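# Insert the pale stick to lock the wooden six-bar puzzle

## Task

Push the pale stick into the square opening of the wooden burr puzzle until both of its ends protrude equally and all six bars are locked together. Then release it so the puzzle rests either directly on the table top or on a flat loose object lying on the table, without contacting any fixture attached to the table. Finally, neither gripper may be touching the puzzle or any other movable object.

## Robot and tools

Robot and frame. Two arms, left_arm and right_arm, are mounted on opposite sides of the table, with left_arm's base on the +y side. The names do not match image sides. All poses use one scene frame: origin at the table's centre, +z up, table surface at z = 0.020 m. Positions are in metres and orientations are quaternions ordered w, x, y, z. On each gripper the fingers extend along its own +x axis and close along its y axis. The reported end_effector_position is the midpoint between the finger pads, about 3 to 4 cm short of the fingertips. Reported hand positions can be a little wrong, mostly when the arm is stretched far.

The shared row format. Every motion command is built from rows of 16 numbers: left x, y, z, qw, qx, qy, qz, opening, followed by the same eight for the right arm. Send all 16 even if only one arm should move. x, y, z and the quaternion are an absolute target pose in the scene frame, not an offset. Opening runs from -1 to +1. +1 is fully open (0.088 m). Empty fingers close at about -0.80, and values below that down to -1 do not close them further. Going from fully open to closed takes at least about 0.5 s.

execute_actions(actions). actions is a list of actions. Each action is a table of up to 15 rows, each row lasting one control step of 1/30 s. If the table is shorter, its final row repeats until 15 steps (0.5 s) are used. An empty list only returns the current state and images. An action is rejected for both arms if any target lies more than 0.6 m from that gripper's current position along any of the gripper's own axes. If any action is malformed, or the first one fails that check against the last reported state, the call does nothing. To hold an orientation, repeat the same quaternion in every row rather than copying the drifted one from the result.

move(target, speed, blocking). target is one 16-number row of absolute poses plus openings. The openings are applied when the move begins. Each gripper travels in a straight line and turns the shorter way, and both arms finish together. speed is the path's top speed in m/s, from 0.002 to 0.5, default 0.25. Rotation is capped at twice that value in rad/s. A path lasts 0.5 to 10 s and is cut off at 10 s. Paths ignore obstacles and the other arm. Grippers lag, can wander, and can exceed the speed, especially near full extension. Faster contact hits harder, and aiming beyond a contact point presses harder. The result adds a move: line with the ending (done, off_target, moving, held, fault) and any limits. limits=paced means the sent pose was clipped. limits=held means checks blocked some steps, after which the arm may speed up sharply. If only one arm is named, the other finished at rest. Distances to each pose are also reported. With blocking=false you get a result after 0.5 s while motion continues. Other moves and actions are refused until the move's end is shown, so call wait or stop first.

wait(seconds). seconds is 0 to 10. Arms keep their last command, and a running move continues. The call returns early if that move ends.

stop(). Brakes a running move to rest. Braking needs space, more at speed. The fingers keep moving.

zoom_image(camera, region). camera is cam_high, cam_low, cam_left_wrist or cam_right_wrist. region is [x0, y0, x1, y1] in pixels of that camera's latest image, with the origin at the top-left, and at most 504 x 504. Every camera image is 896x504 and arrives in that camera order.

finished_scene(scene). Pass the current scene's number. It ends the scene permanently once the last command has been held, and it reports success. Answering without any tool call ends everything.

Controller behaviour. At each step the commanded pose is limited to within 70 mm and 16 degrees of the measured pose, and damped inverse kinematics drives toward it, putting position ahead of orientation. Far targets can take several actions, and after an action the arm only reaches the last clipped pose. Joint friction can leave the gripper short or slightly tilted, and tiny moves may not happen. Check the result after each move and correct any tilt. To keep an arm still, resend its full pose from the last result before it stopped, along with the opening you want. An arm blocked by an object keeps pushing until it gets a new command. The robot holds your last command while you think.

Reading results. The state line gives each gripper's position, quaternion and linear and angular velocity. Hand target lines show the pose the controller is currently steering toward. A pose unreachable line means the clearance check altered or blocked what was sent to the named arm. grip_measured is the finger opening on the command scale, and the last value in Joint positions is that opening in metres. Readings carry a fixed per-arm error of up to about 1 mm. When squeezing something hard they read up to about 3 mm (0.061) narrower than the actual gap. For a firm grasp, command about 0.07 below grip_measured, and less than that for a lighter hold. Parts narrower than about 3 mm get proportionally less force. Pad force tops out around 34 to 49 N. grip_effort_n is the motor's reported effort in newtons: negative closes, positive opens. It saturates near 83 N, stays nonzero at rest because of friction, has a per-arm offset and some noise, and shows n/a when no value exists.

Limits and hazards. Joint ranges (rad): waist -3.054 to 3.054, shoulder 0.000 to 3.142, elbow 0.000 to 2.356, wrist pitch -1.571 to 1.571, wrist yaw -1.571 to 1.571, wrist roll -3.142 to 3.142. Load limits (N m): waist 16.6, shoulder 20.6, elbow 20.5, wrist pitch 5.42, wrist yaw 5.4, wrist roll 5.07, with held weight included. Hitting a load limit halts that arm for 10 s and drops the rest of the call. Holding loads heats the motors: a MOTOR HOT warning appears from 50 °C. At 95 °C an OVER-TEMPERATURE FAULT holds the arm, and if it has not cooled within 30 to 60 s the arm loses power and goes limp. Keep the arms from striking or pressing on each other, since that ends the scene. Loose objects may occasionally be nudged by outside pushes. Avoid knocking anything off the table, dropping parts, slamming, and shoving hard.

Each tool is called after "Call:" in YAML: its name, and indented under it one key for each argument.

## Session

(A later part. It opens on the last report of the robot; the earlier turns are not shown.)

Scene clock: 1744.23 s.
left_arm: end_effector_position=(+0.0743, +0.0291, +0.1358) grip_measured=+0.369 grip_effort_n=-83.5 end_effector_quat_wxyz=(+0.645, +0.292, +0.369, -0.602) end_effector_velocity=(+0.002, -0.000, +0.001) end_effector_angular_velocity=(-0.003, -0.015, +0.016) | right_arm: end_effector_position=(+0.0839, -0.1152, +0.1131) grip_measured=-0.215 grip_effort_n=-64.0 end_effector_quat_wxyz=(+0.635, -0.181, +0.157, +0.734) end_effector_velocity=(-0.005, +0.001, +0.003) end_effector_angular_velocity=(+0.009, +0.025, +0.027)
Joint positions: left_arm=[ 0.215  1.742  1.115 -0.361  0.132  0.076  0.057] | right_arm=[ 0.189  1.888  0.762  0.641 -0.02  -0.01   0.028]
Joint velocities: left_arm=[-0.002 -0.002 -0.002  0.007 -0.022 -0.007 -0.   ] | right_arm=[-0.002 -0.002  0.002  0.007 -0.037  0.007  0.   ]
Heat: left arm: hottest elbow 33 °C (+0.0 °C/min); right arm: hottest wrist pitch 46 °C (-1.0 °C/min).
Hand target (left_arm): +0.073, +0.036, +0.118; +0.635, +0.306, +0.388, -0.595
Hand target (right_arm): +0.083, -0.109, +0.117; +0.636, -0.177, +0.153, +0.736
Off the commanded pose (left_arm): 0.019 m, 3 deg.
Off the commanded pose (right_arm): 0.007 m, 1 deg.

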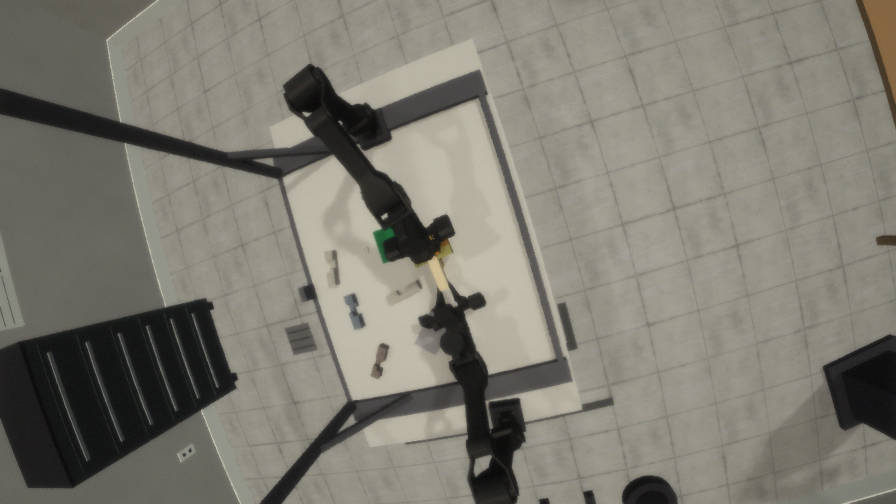

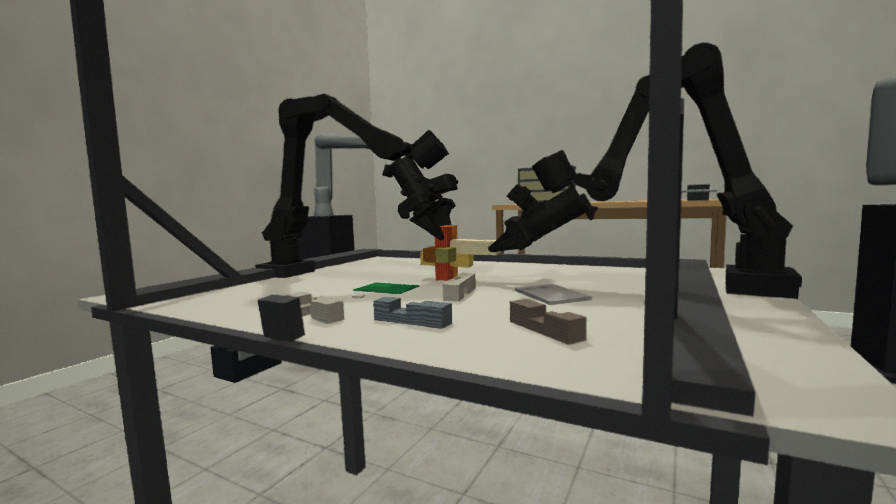

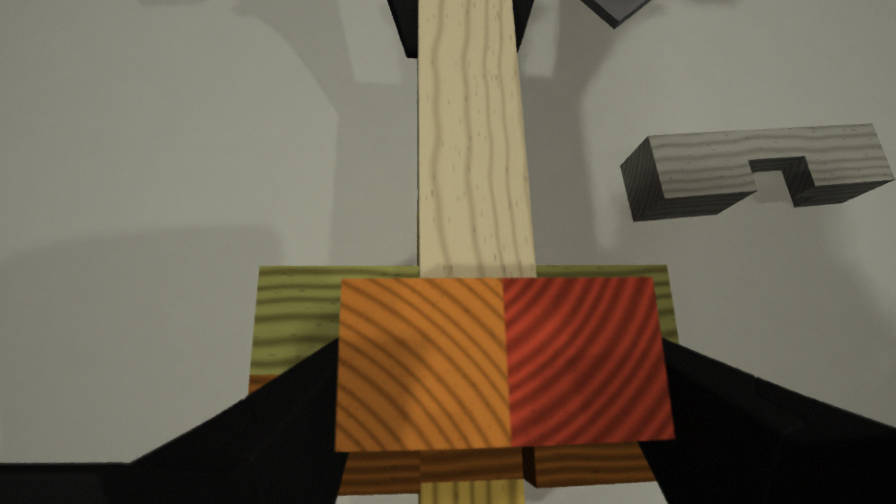

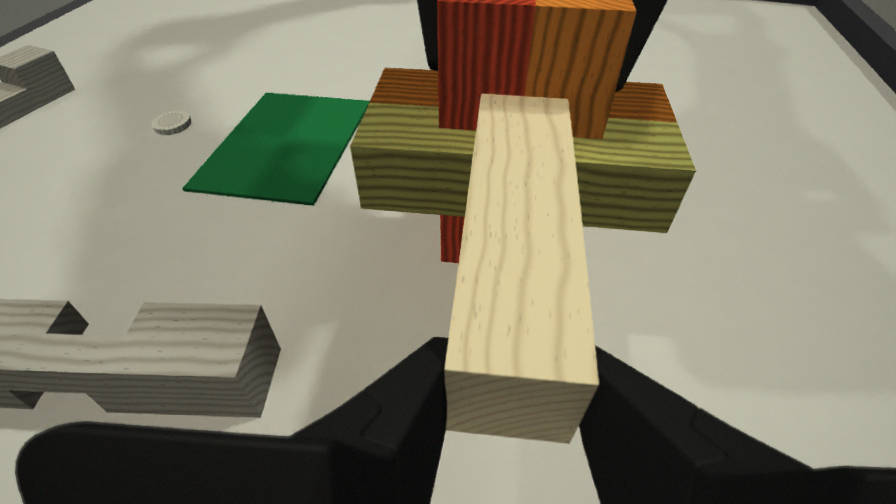

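Call:
execute_actions:
  actions:
    - [[0.0735,0.0349,0.1177,0.6347,0.3058,0.3877,-0.5943,0.30,0.0831,-0.1091,0.1168,0.6357,-0.1767,0.1527,0.7358,-0.225],[0.0735,0.0349,0.1177,0.6347,0.3058,0.3877,-0.5943,0.30,0.0831,-0.1089,0.1172,0.6357,-0.1763,0.1523,0.7359,-0.225],[0.0735,0.0349,0.1177,0.6347,0.3058,0.3877,-0.5943,0.30,0.0830,-0.1086,0.1175,0.6358,-0.1759,0.1520,0.7360,-0.225],[0.0735,0.0349,0.1177,0.6347,0.3058,0.3877,-0.5943,0.30,0.0830,-0.1084,0.1178,0.6359,-0.1755,0.1516,0.7361,-0.225],[0.0735,0.0349,0.1177,0.6347,0.3058,0.3877,-0.5943,0.30,0.0830,-0.1082,0.1182,0.6360,-0.1751,0.1513,0.7362,-0.225],[0.0735,0.0349,0.1177,0.6347,0.3058,0.3877,-0.5943,0.30,0.0830,-0.1080,0.1185,0.6361,-0.1747,0.1509,0.7363,-0.225],[0.0735,0.0349,0.1177,0.6347,0.3058,0.3877,-0.5943,0.30,0.0829,-0.1078,0.1188,0.6361,-0.1743,0.1506,0.7364,-0.225],[0.0735,0.0349,0.1177,0.6347,0.3058,0.3877,-0.5943,0.30,0.0829,-0.1076,0.1192,0.6362,-0.1739,0.1502,0.7365,-0.225],[0.0735,0.0349,0.1177,0.6347,0.3058,0.3877,-0.5943,0.30,0.0829,-0.1073,0.1195,0.6363,-0.1735,0.1499,0.7366,-0.225],[0.0735,0.0349,0.1177,0.6347,0.3058,0.3877,-0.5943,0.30,0.0829,-0.1071,0.1198,0.6364,-0.1731,0.1496,0.7367,-0.225],[0.0735,0.0349,0.1177,0.6347,0.3058,0.3877,-0.5943,0.30,0.0828,-0.1069,0.1202,0.6365,-0.1727,0.1492,0.7368,-0.225],[0.0735,0.0349,0.1177,0.6347,0.3058,0.3877,-0.5943,0.30,0.0828,-0.1067,0.1205,0.6366,-0.1723,0.1489,0.7368,-0.225]]

Call:
zoom_image:
  camera: "cam_low"
  region: [414, 232, 484, 274]

Call:
zoom_image:
  camera: "cam_left_wrist"
  region: [400, 430, 550, 504]

Scene clock: 1819.40 s.
left_arm: end_effector_position=(+0.0742, +0.0293, +0.1357) grip_measured=+0.369 grip_effort_n=-83.5 end_effector_quat_wxyz=(+0.644, +0.292, +0.369, -0.602) end_effector_velocity=(-0.000, +0.002, -0.003) end_effector_angular_velocity=(+0.013, +0.001, +0.008) | right_arm: end_effector_position=(+0.0839, -0.1148, +0.1136) grip_measured=-0.215 grip_effort_n=-64.0 end_effector_quat_wxyz=(+0.635, -0.181, +0.157, +0.734) end_effector_velocity=(-0.002, -0.003, -0.006) end_effector_angular_velocity=(-0.026, -0.006, +0.012)
Joint positions: left_arm=[ 0.215  1.742  1.115 -0.363  0.132  0.076  0.057] | right_arm=[ 0.189  1.888  0.764  0.64  -0.02  -0.01   0.028]
Joint velocities: left_arm=[-0.002  0.002 -0.002 -0.007 -0.007 -0.007 -0.   ] | right_arm=[ 0.002  0.002 -0.002 -0.022 -0.007 -0.007 -0.   ]
Heat: left arm: hottest elbow 33 °C (+0.0 °C/min); right arm: hottest wrist pitch 44 °C (-1.0 °C/min).
Hand target (left_arm): +0.073, +0.036, +0.118; +0.635, +0.306, +0.388, -0.594
Hand target (right_arm): +0.083, -0.107, +0.121; +0.636, -0.172, +0.149, +0.737
Off the commanded pose (left_arm): 0.019 m, 3 deg.
Off the commanded pose (right_arm): 0.011 m, 1 deg.

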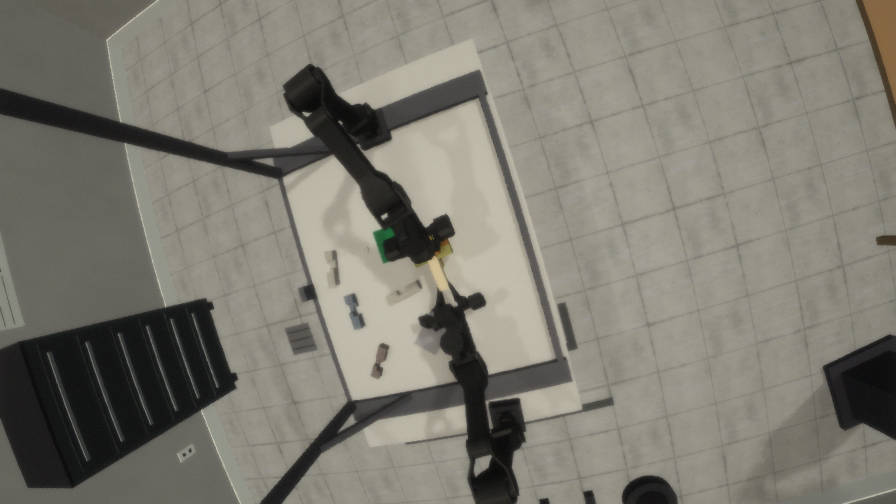

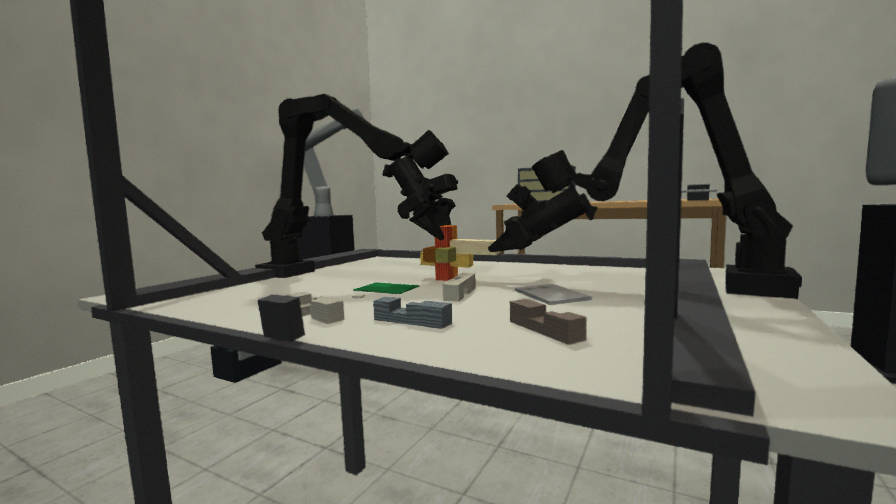

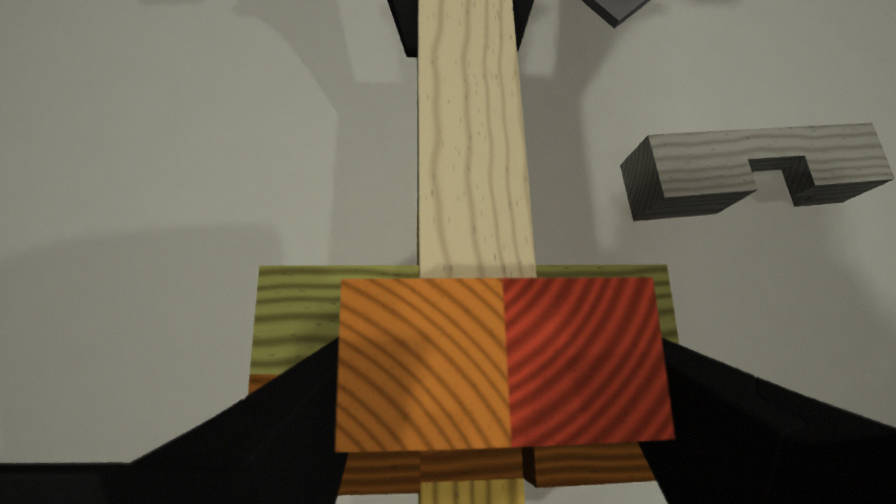

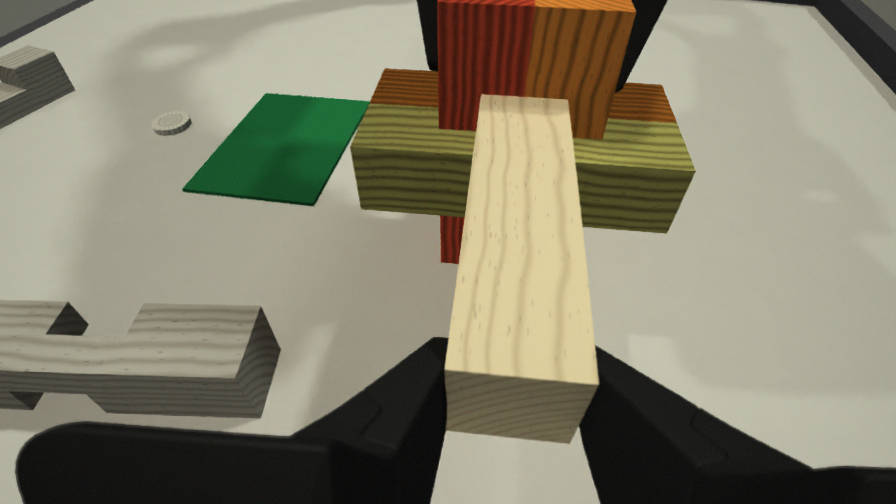

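Region (414, 232, 484, 274) of cam_low's 896x504 image, scaled by 7.200, with more detail than that image has; it fills the top 302 rows of this view, and the rest is white.

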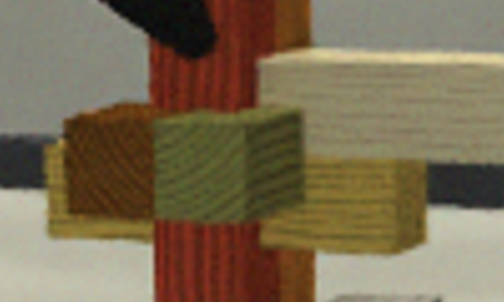

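Region (400, 430, 550, 504) of cam_left_wrist's 896x504 image, scaled by 3.360, with more detail than that image has; it fills the top 249 rows of this view, and the rest is white.

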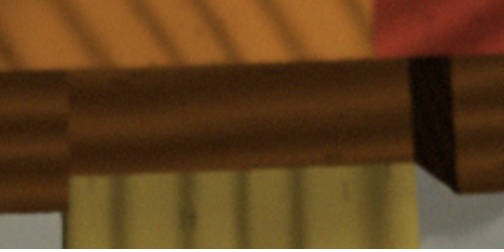

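Call:
execute_actions:
  actions: []

Scene clock: 1832.47 s.
left_arm: end_effector_position=(+0.0742, +0.0293, +0.1357) grip_measured=+0.369 grip_effort_n=-83.5 end_effector_quat_wxyz=(+0.644, +0.292, +0.369, -0.602) end_effector_velocity=(-0.003, +0.003, -0.003) end_effector_angular_velocity=(+0.013, -0.007, -0.009) | right_arm: end_effector_position=(+0.0839, -0.1147, +0.1137) grip_measured=-0.215 grip_effort_n=-64.0 end_effector_quat_wxyz=(+0.635, -0.181, +0.157, +0.734) end_effector_velocity=(+0.000, -0.002, -0.002) end_effector_angular_velocity=(-0.004, +0.009, +0.001)
Joint positions: left_arm=[ 0.215  1.742  1.115 -0.363  0.132  0.076  0.057] | right_arm=[ 0.189  1.888  0.764  0.64  -0.02  -0.01   0.028]
Joint velocities: left_arm=[-0.007 -0.002 -0.007 -0.007 -0.007  0.007 -0.   ] | right_arm=[-0.002  0.002 -0.007  0.007 -0.007  0.007 -0.   ]
Heat: left arm: hottest elbow 33 °C (+0.0 °C/min); right arm: hottest wrist pitch 45 °C (+0.0 °C/min).
Hand target (left_arm): +0.073, +0.036, +0.118; +0.635, +0.306, +0.388, -0.594
Hand target (right_arm): +0.083, -0.107, +0.121; +0.637, -0.172, +0.149, +0.737
Off the commanded pose (left_arm): 0.019 m, 3 deg.
Off the commanded pose (right_arm): 0.011 m, 1 deg.

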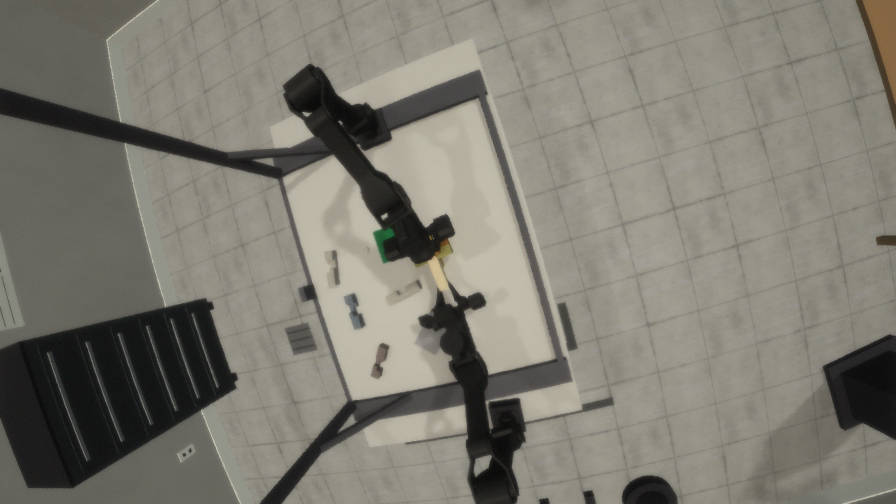

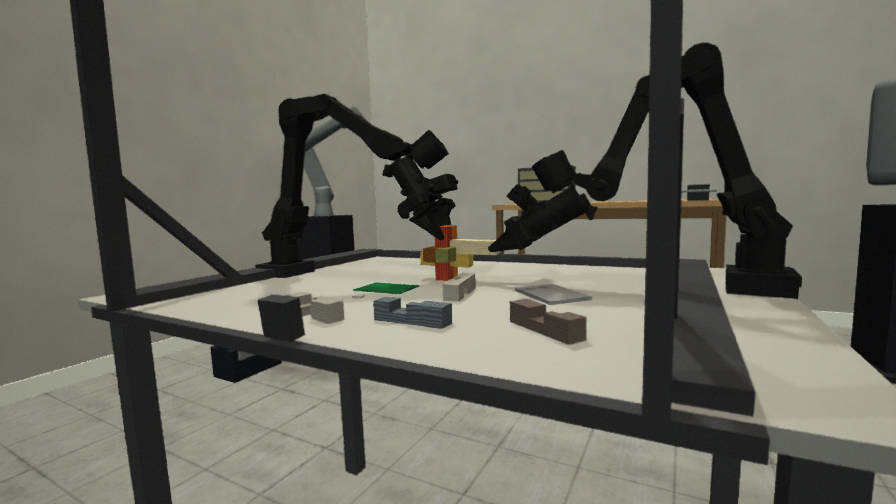

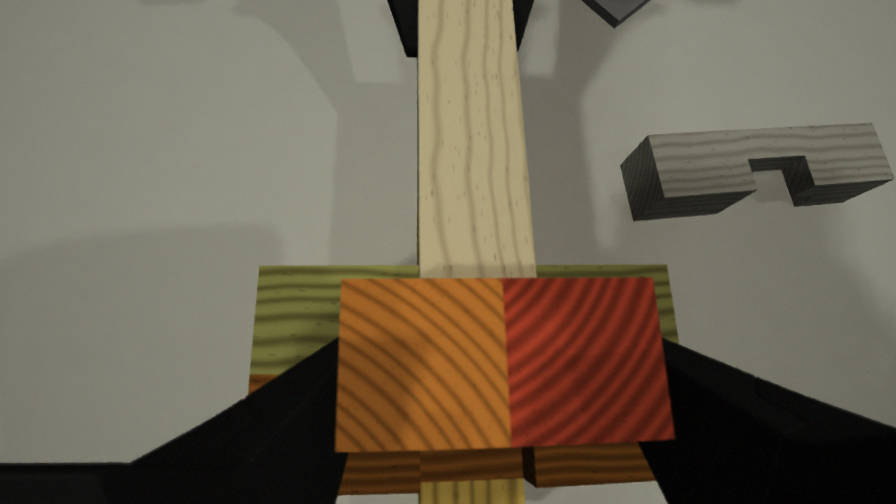

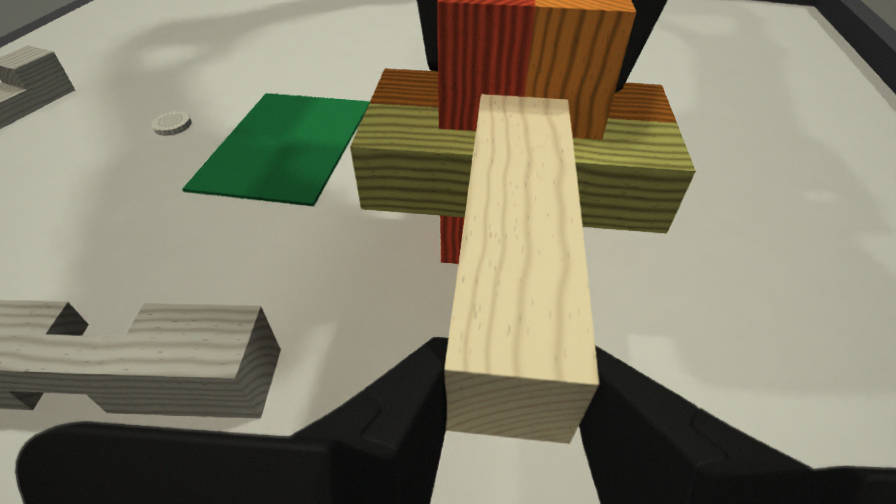

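Call:
zoom_image:
  camera: "cam_left_wrist"
  region: [230, 340, 310, 410]

Call:
zoom_image:
  camera: "cam_low"
  region: [410, 225, 490, 285]

Region (230, 340, 310, 410) of cam_left_wrist's 896x504 image, scaled by 6.300, with more detail than that image has; it fills the top 441 rows of this view, and the rest is white.

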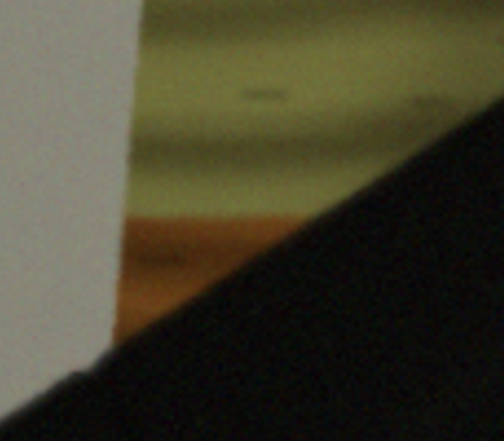

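Region (410, 225, 490, 285) of cam_low's 896x504 image, scaled by 6.300, with more detail than that image has; it fills the top 378 rows of this view, and the rest is white.

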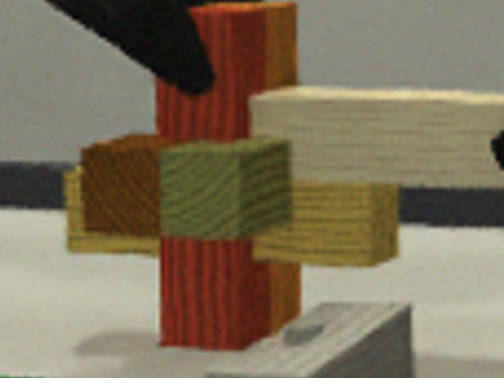

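Call:
zoom_image:
  camera: "cam_low"
  region: [420, 243, 456, 267]

Region (420, 243, 456, 267) of cam_low's 896x504 image, scaled by 14.000, with more detail than that image has.

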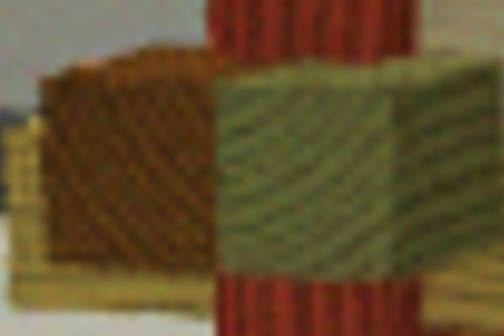

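Call:
execute_actions:
  actions:
    - [[0.0735,0.0349,0.1177,0.6347,0.3058,0.3877,-0.5943,0.30,0.0831,-0.10915,0.1176,0.63587,-0.17568,0.15177,0.73606,-0.225]]
    - [[0.0735,0.0349,0.1177,0.6347,0.3058,0.3877,-0.5943,0.30,0.0841,-0.10903,0.1176,0.63587,-0.17568,0.15177,0.73606,-0.225]]

Scene clock: 1918.03 s.
left_arm: end_effector_position=(+0.0742, +0.0293, +0.1357) grip_measured=+0.369 grip_effort_n=-83.5 end_effector_quat_wxyz=(+0.644, +0.292, +0.369, -0.602) end_effector_velocity=(-0.000, +0.002, +0.001) end_effector_angular_velocity=(+0.004, -0.001, +0.008) | right_arm: end_effector_position=(+0.0839, -0.1147, +0.1137) grip_measured=-0.215 grip_effort_n=-64.0 end_effector_quat_wxyz=(+0.635, -0.181, +0.157, +0.734) end_effector_velocity=(+0.003, -0.003, -0.004) end_effector_angular_velocity=(-0.022, +0.000, -0.012)
Joint positions: left_arm=[ 0.215  1.742  1.115 -0.363  0.132  0.076  0.057] | right_arm=[ 0.189  1.888  0.764  0.64  -0.02  -0.01   0.028]
Joint velocities: left_arm=[-0.002 -0.007 -0.002 -0.007 -0.007 -0.007  0.   ] | right_arm=[-0.002 -0.002 -0.002 -0.022  0.007  0.007 -0.   ]
Heat: left arm: hottest elbow 33 °C (+0.0 °C/min); right arm: hottest wrist pitch 47 °C (+1.0 °C/min).
Hand target (left_arm): +0.073, +0.036, +0.118; +0.635, +0.306, +0.388, -0.595
Hand target (right_arm): +0.084, -0.109, +0.118; +0.636, -0.176, +0.152, +0.736
Off the commanded pose (left_arm): 0.019 m, 3 deg.
Off the commanded pose (right_arm): 0.007 m, 1 deg.

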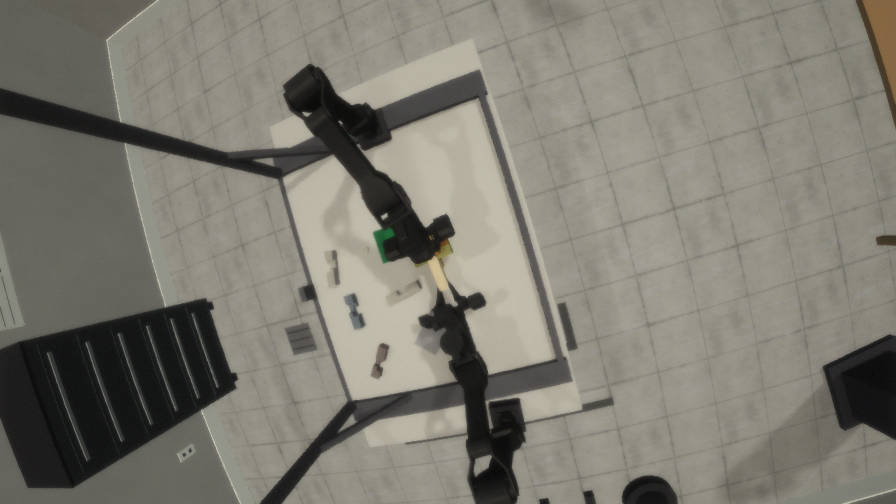

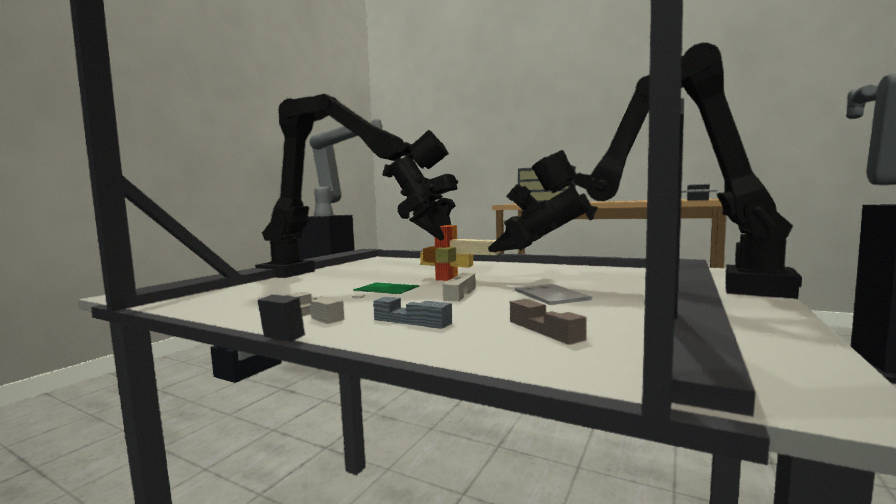

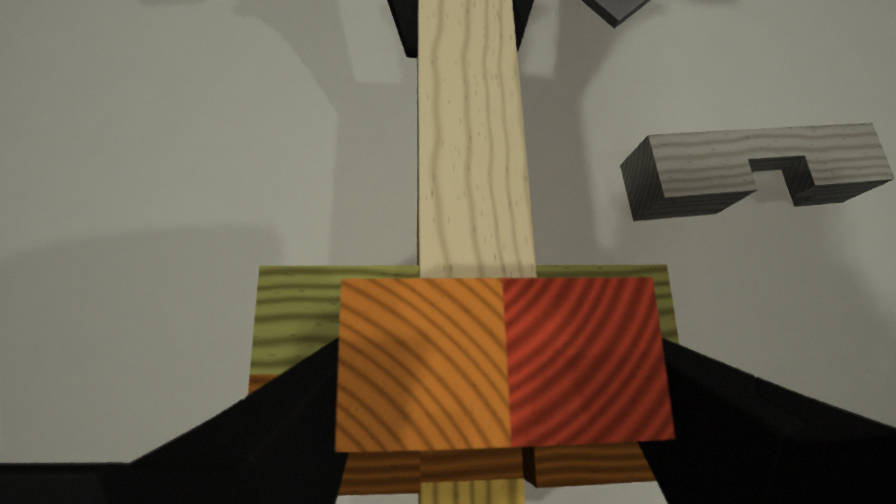

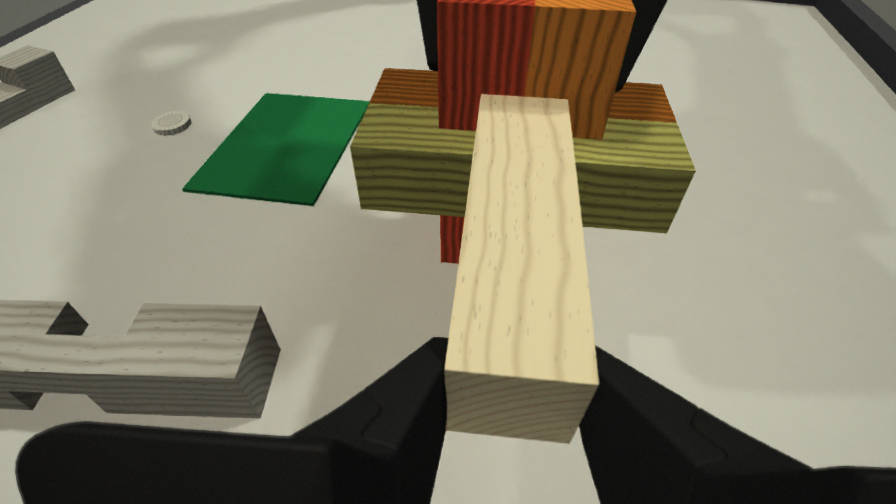

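Call:
execute_actions:
  actions:
    - [[0.0735,0.0349,0.1177,0.6347,0.3058,0.3877,-0.5943,0.30,0.0846,-0.10897,0.1176,0.63587,-0.17568,0.15177,0.73606,-0.225]]
    - [[0.0735,0.0349,0.1177,0.6347,0.3058,0.3877,-0.5943,0.30,0.0851,-0.10891,0.1176,0.63587,-0.17568,0.15177,0.73606,-0.225]]
    - [[0.0735,0.0349,0.1177,0.6347,0.3058,0.3877,-0.5943,0.30,0.0856,-0.10885,0.1176,0.63587,-0.17568,0.15177,0.73606,-0.225]]
    - [[0.0735,0.0349,0.1177,0.6347,0.3058,0.3877,-0.5943,0.30,0.0861,-0.10879,0.1176,0.63587,-0.17568,0.15177,0.73606,-0.225]]

Scene clock: 1924.53 s.
left_arm: end_effector_position=(+0.0744, +0.0294, +0.1356) grip_measured=+0.369 grip_effort_n=-83.5 end_effector_quat_wxyz=(+0.644, +0.292, +0.370, -0.602) end_effector_velocity=(+0.001, +0.005, -0.001) end_effector_angular_velocity=(+0.021, -0.018, +0.004) | right_arm: end_effector_position=(+0.0843, -0.1146, +0.1137) grip_measured=-0.215 grip_effort_n=-64.0 end_effector_quat_wxyz=(+0.634, -0.180, +0.158, +0.736) end_effector_velocity=(+0.002, -0.001, +0.001) end_effector_angular_velocity=(-0.001, -0.010, -0.006)
Joint positions: left_arm=[ 0.216  1.742  1.115 -0.363  0.132  0.076  0.057] | right_arm=[ 0.186  1.888  0.764  0.64  -0.026 -0.01   0.028]
Joint velocities: left_arm=[-0.002 -0.007 -0.002 -0.022 -0.022  0.007  0.   ] | right_arm=[-0.002 -0.007 -0.002 -0.007  0.007 -0.007  0.   ]
Heat: left arm: hottest elbow 33 °C (+0.0 °C/min); right arm: hottest wrist pitch 46 °C (+0.0 °C/min).
Hand target (left_arm): +0.073, +0.036, +0.118; +0.635, +0.306, +0.388, -0.595
Hand target (right_arm): +0.086, -0.109, +0.118; +0.636, -0.176, +0.152, +0.736
Off the commanded pose (left_arm): 0.019 m, 3 deg.
Off the commanded pose (right_arm): 0.007 m, 1 deg.

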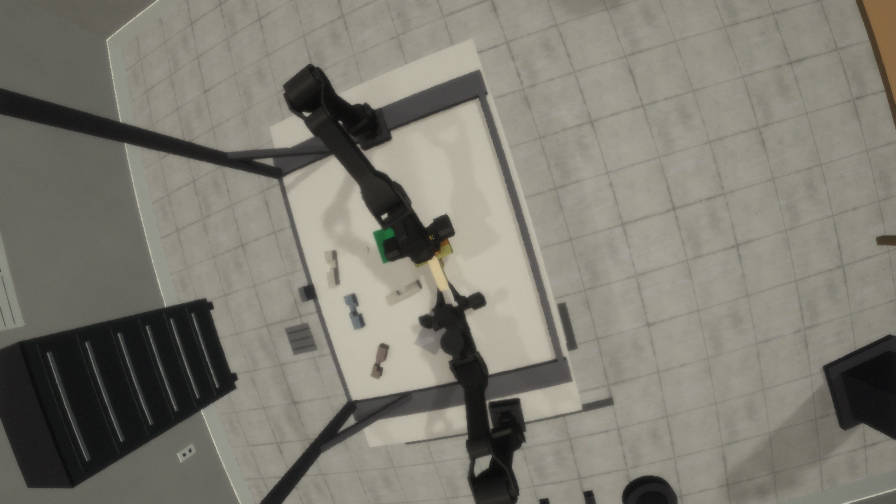

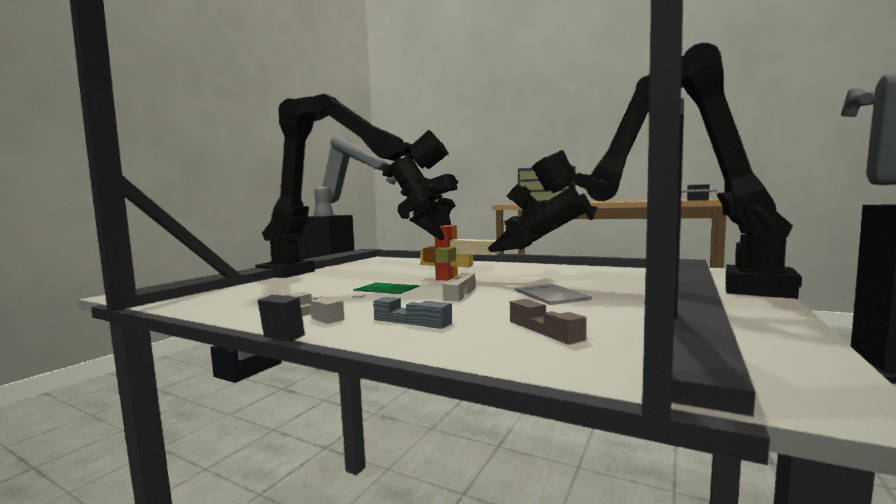

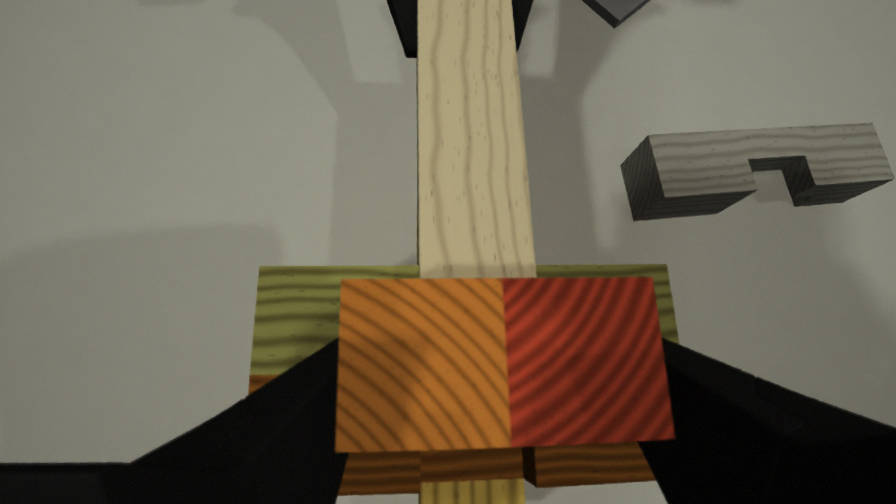

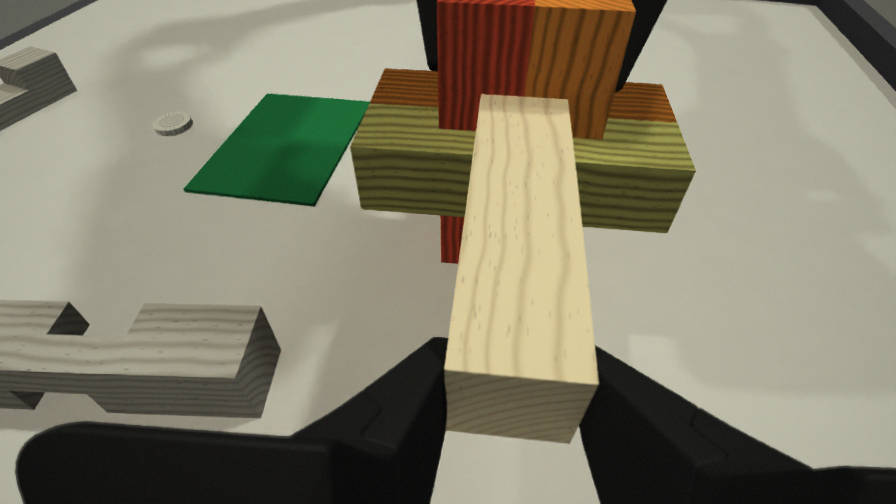

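Call:
execute_actions:
  actions:
    - [[0.0735,0.0349,0.1177,0.6347,0.3058,0.3877,-0.5943,0.30,0.08597,-0.10768,0.11885,0.63613,-0.17440,0.15066,0.73636,-0.225]]
    - [[0.0735,0.0349,0.1177,0.6347,0.3058,0.3877,-0.5943,0.30,0.08583,-0.10658,0.1201,0.63639,-0.17311,0.14955,0.73666,-0.225]]

Scene clock: 1929.50 s.
left_arm: end_effector_position=(+0.0744, +0.0294, +0.1356) grip_measured=+0.369 grip_effort_n=-83.5 end_effector_quat_wxyz=(+0.644, +0.292, +0.370, -0.602) end_effector_velocity=(-0.001, +0.004, -0.001) end_effector_angular_velocity=(+0.018, -0.014, -0.017) | right_arm: end_effector_position=(+0.0843, -0.1146, +0.1137) grip_measured=-0.215 grip_effort_n=-64.0 end_effector_quat_wxyz=(+0.634, -0.180, +0.158, +0.736) end_effector_velocity=(+0.000, -0.001, -0.002) end_effector_angular_velocity=(-0.019, +0.015, +0.009)
Joint positions: left_arm=[ 0.216  1.742  1.115 -0.363  0.132  0.076  0.057] | right_arm=[ 0.186  1.888  0.764  0.64  -0.026 -0.01   0.028]
Joint velocities: left_arm=[-0.002 -0.007 -0.002 -0.022 -0.007  0.022 -0.   ] | right_arm=[-0.007 -0.002  0.002 -0.022 -0.022  0.007  0.   ]
Heat: left arm: hottest elbow 33 °C (+0.0 °C/min); right arm: hottest wrist pitch 46 °C (+0.0 °C/min).
Hand target (left_arm): +0.073, +0.036, +0.118; +0.635, +0.306, +0.388, -0.595
Hand target (right_arm): +0.086, -0.107, +0.120; +0.636, -0.173, +0.150, +0.737
Off the commanded pose (left_arm): 0.019 m, 3 deg.
Off the commanded pose (right_arm): 0.010 m, 1 deg.

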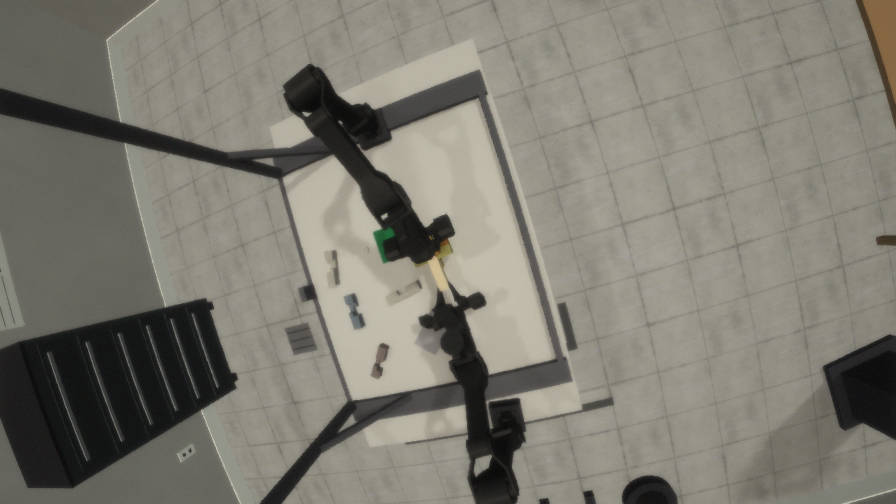

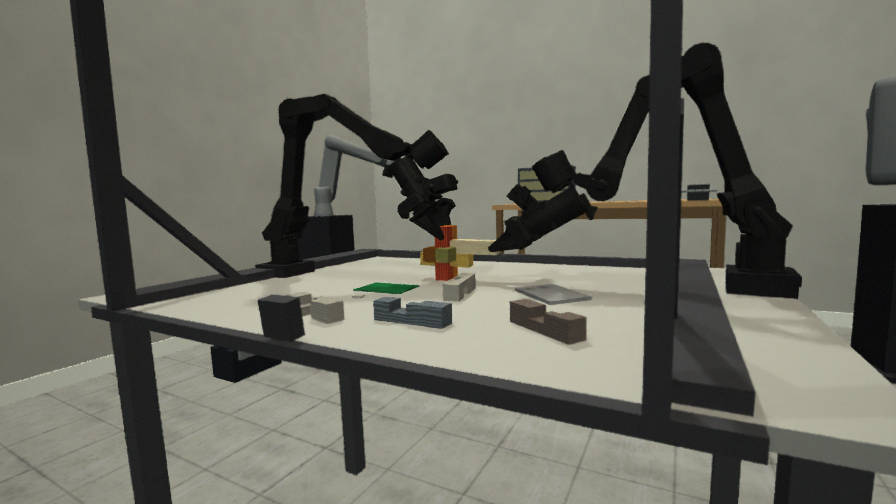

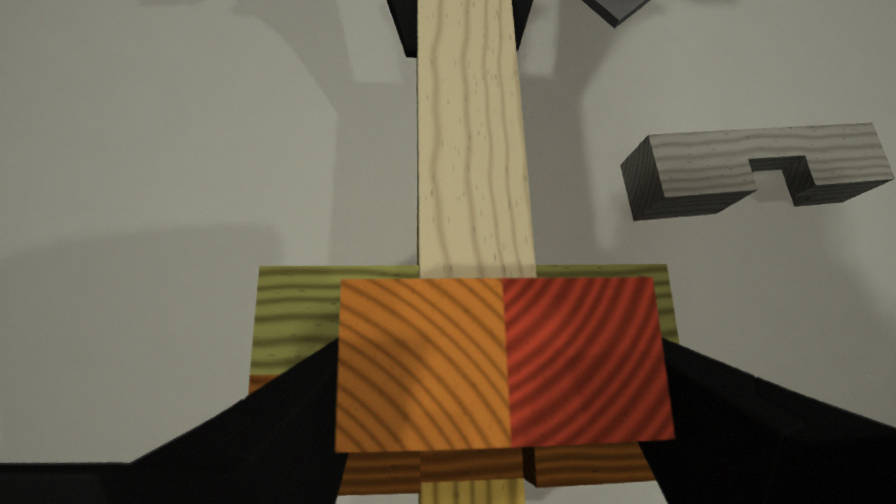

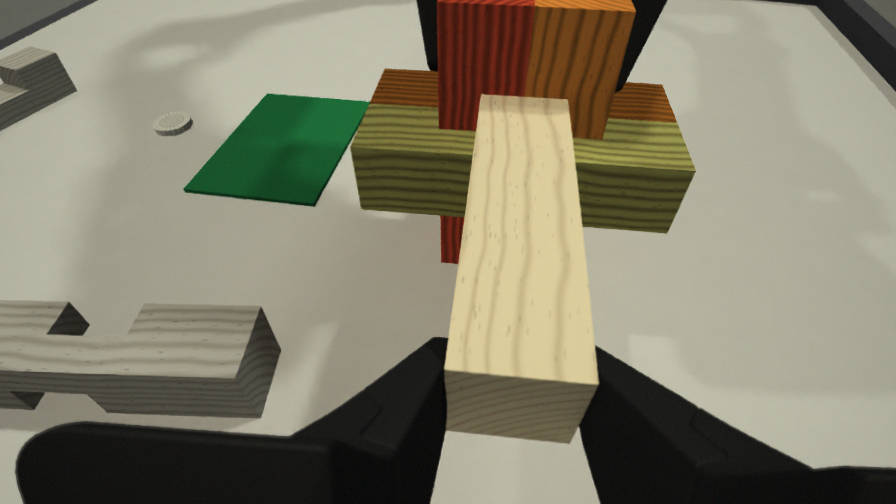

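Call:
execute_actions:
  actions:
    - [[0.0735,0.0349,0.1177,0.6347,0.3058,0.3877,-0.5943,0.30,0.08633,-0.10652,0.1201,0.63639,-0.17311,0.14955,0.73666,-0.225]]
    - [[0.0735,0.0349,0.1177,0.6347,0.3058,0.3877,-0.5943,0.30,0.08683,-0.10646,0.1201,0.63639,-0.17311,0.14955,0.73666,-0.225]]
    - [[0.0735,0.0349,0.1177,0.6347,0.3058,0.3877,-0.5943,0.30,0.08733,-0.10640,0.1201,0.63639,-0.17311,0.14955,0.73666,-0.225]]
    - [[0.0735,0.0349,0.1177,0.6347,0.3058,0.3877,-0.5943,0.30,0.08783,-0.10634,0.1201,0.63639,-0.17311,0.14955,0.73666,-0.225]]

Scene clock: 1934.50 s.
left_arm: end_effector_position=(+0.0743, +0.0295, +0.1356) grip_measured=+0.369 grip_effort_n=-83.5 end_effector_quat_wxyz=(+0.644, +0.293, +0.370, -0.602) end_effector_velocity=(-0.002, -0.001, +0.003) end_effector_angular_velocity=(-0.013, -0.001, -0.013) | right_arm: end_effector_position=(+0.0847, -0.1145, +0.1138) grip_measured=-0.215 grip_effort_n=-64.0 end_effector_quat_wxyz=(+0.632, -0.180, +0.158, +0.737) end_effector_velocity=(-0.004, -0.002, -0.001) end_effector_angular_velocity=(-0.005, -0.010, +0.032)
Joint positions: left_arm=[ 0.216  1.742  1.115 -0.363  0.132  0.076  0.057] | right_arm=[ 0.182  1.888  0.764  0.64  -0.033 -0.012  0.028]
Joint velocities: left_arm=[-0.002 -0.007 -0.002  0.007  0.007  0.007 -0.   ] | right_arm=[ 0.002 -0.002 -0.002 -0.007 -0.022 -0.022 -0.   ]
Heat: left arm: hottest elbow 33 °C (+0.0 °C/min); right arm: hottest wrist pitch 46 °C (+0.0 °C/min).
Hand target (left_arm): +0.073, +0.036, +0.118; +0.635, +0.306, +0.388, -0.595
Hand target (right_arm): +0.088, -0.107, +0.120; +0.636, -0.173, +0.150, +0.737
Off the commanded pose (left_arm): 0.019 m, 3 deg.
Off the commanded pose (right_arm): 0.011 m, 1 deg.

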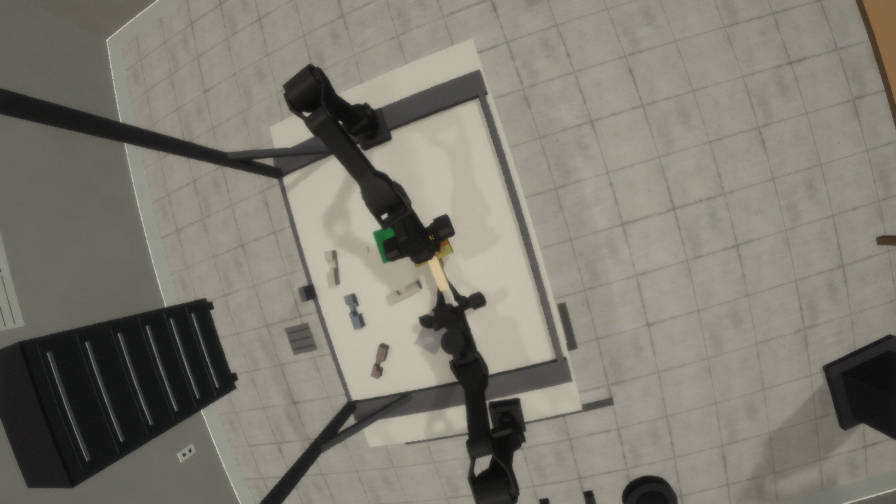

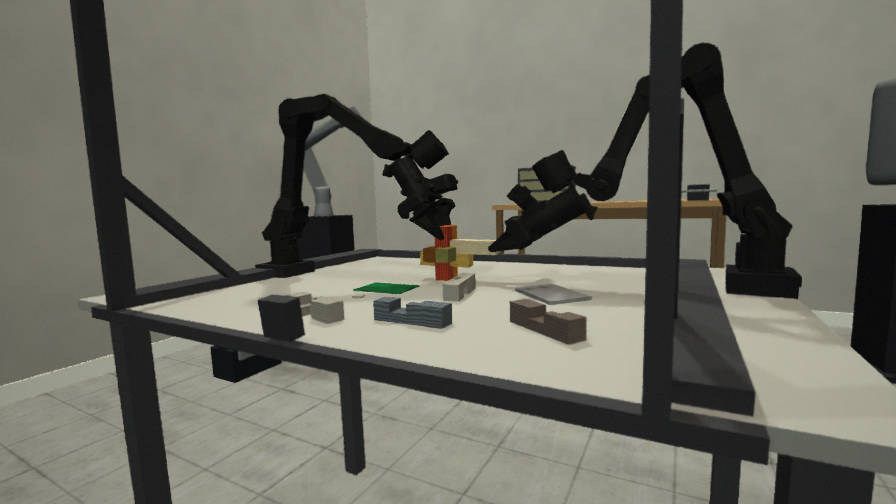

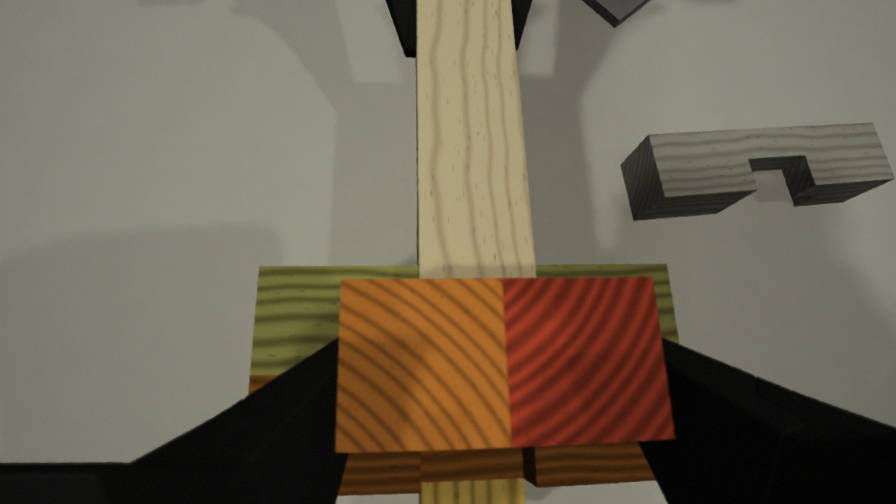

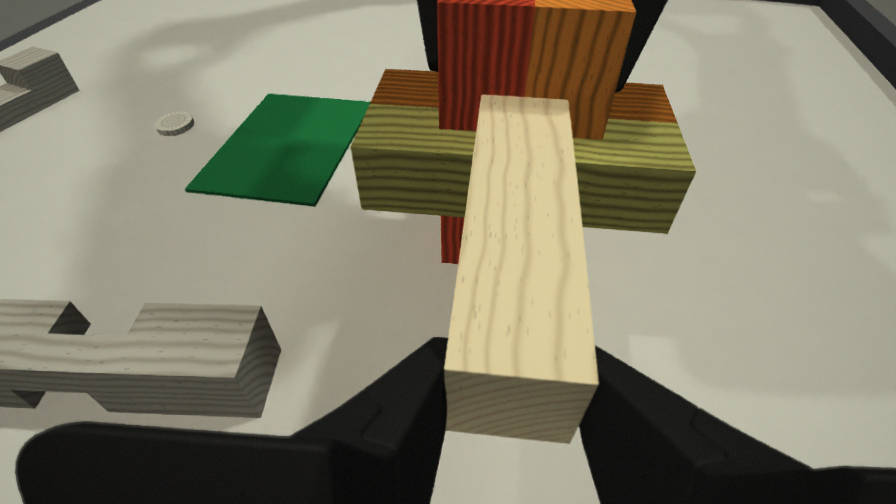

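Call:
zoom_image:
  camera: "cam_right_wrist"
  region: [470, 80, 582, 122]

Region (470, 80, 582, 122) of cam_right_wrist's 896x504 image, scaled by 4.500, with more detail than that image has; it fills the top 189 rows of this view, and the rest is white.

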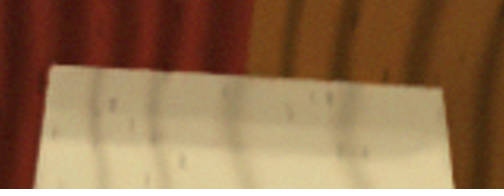

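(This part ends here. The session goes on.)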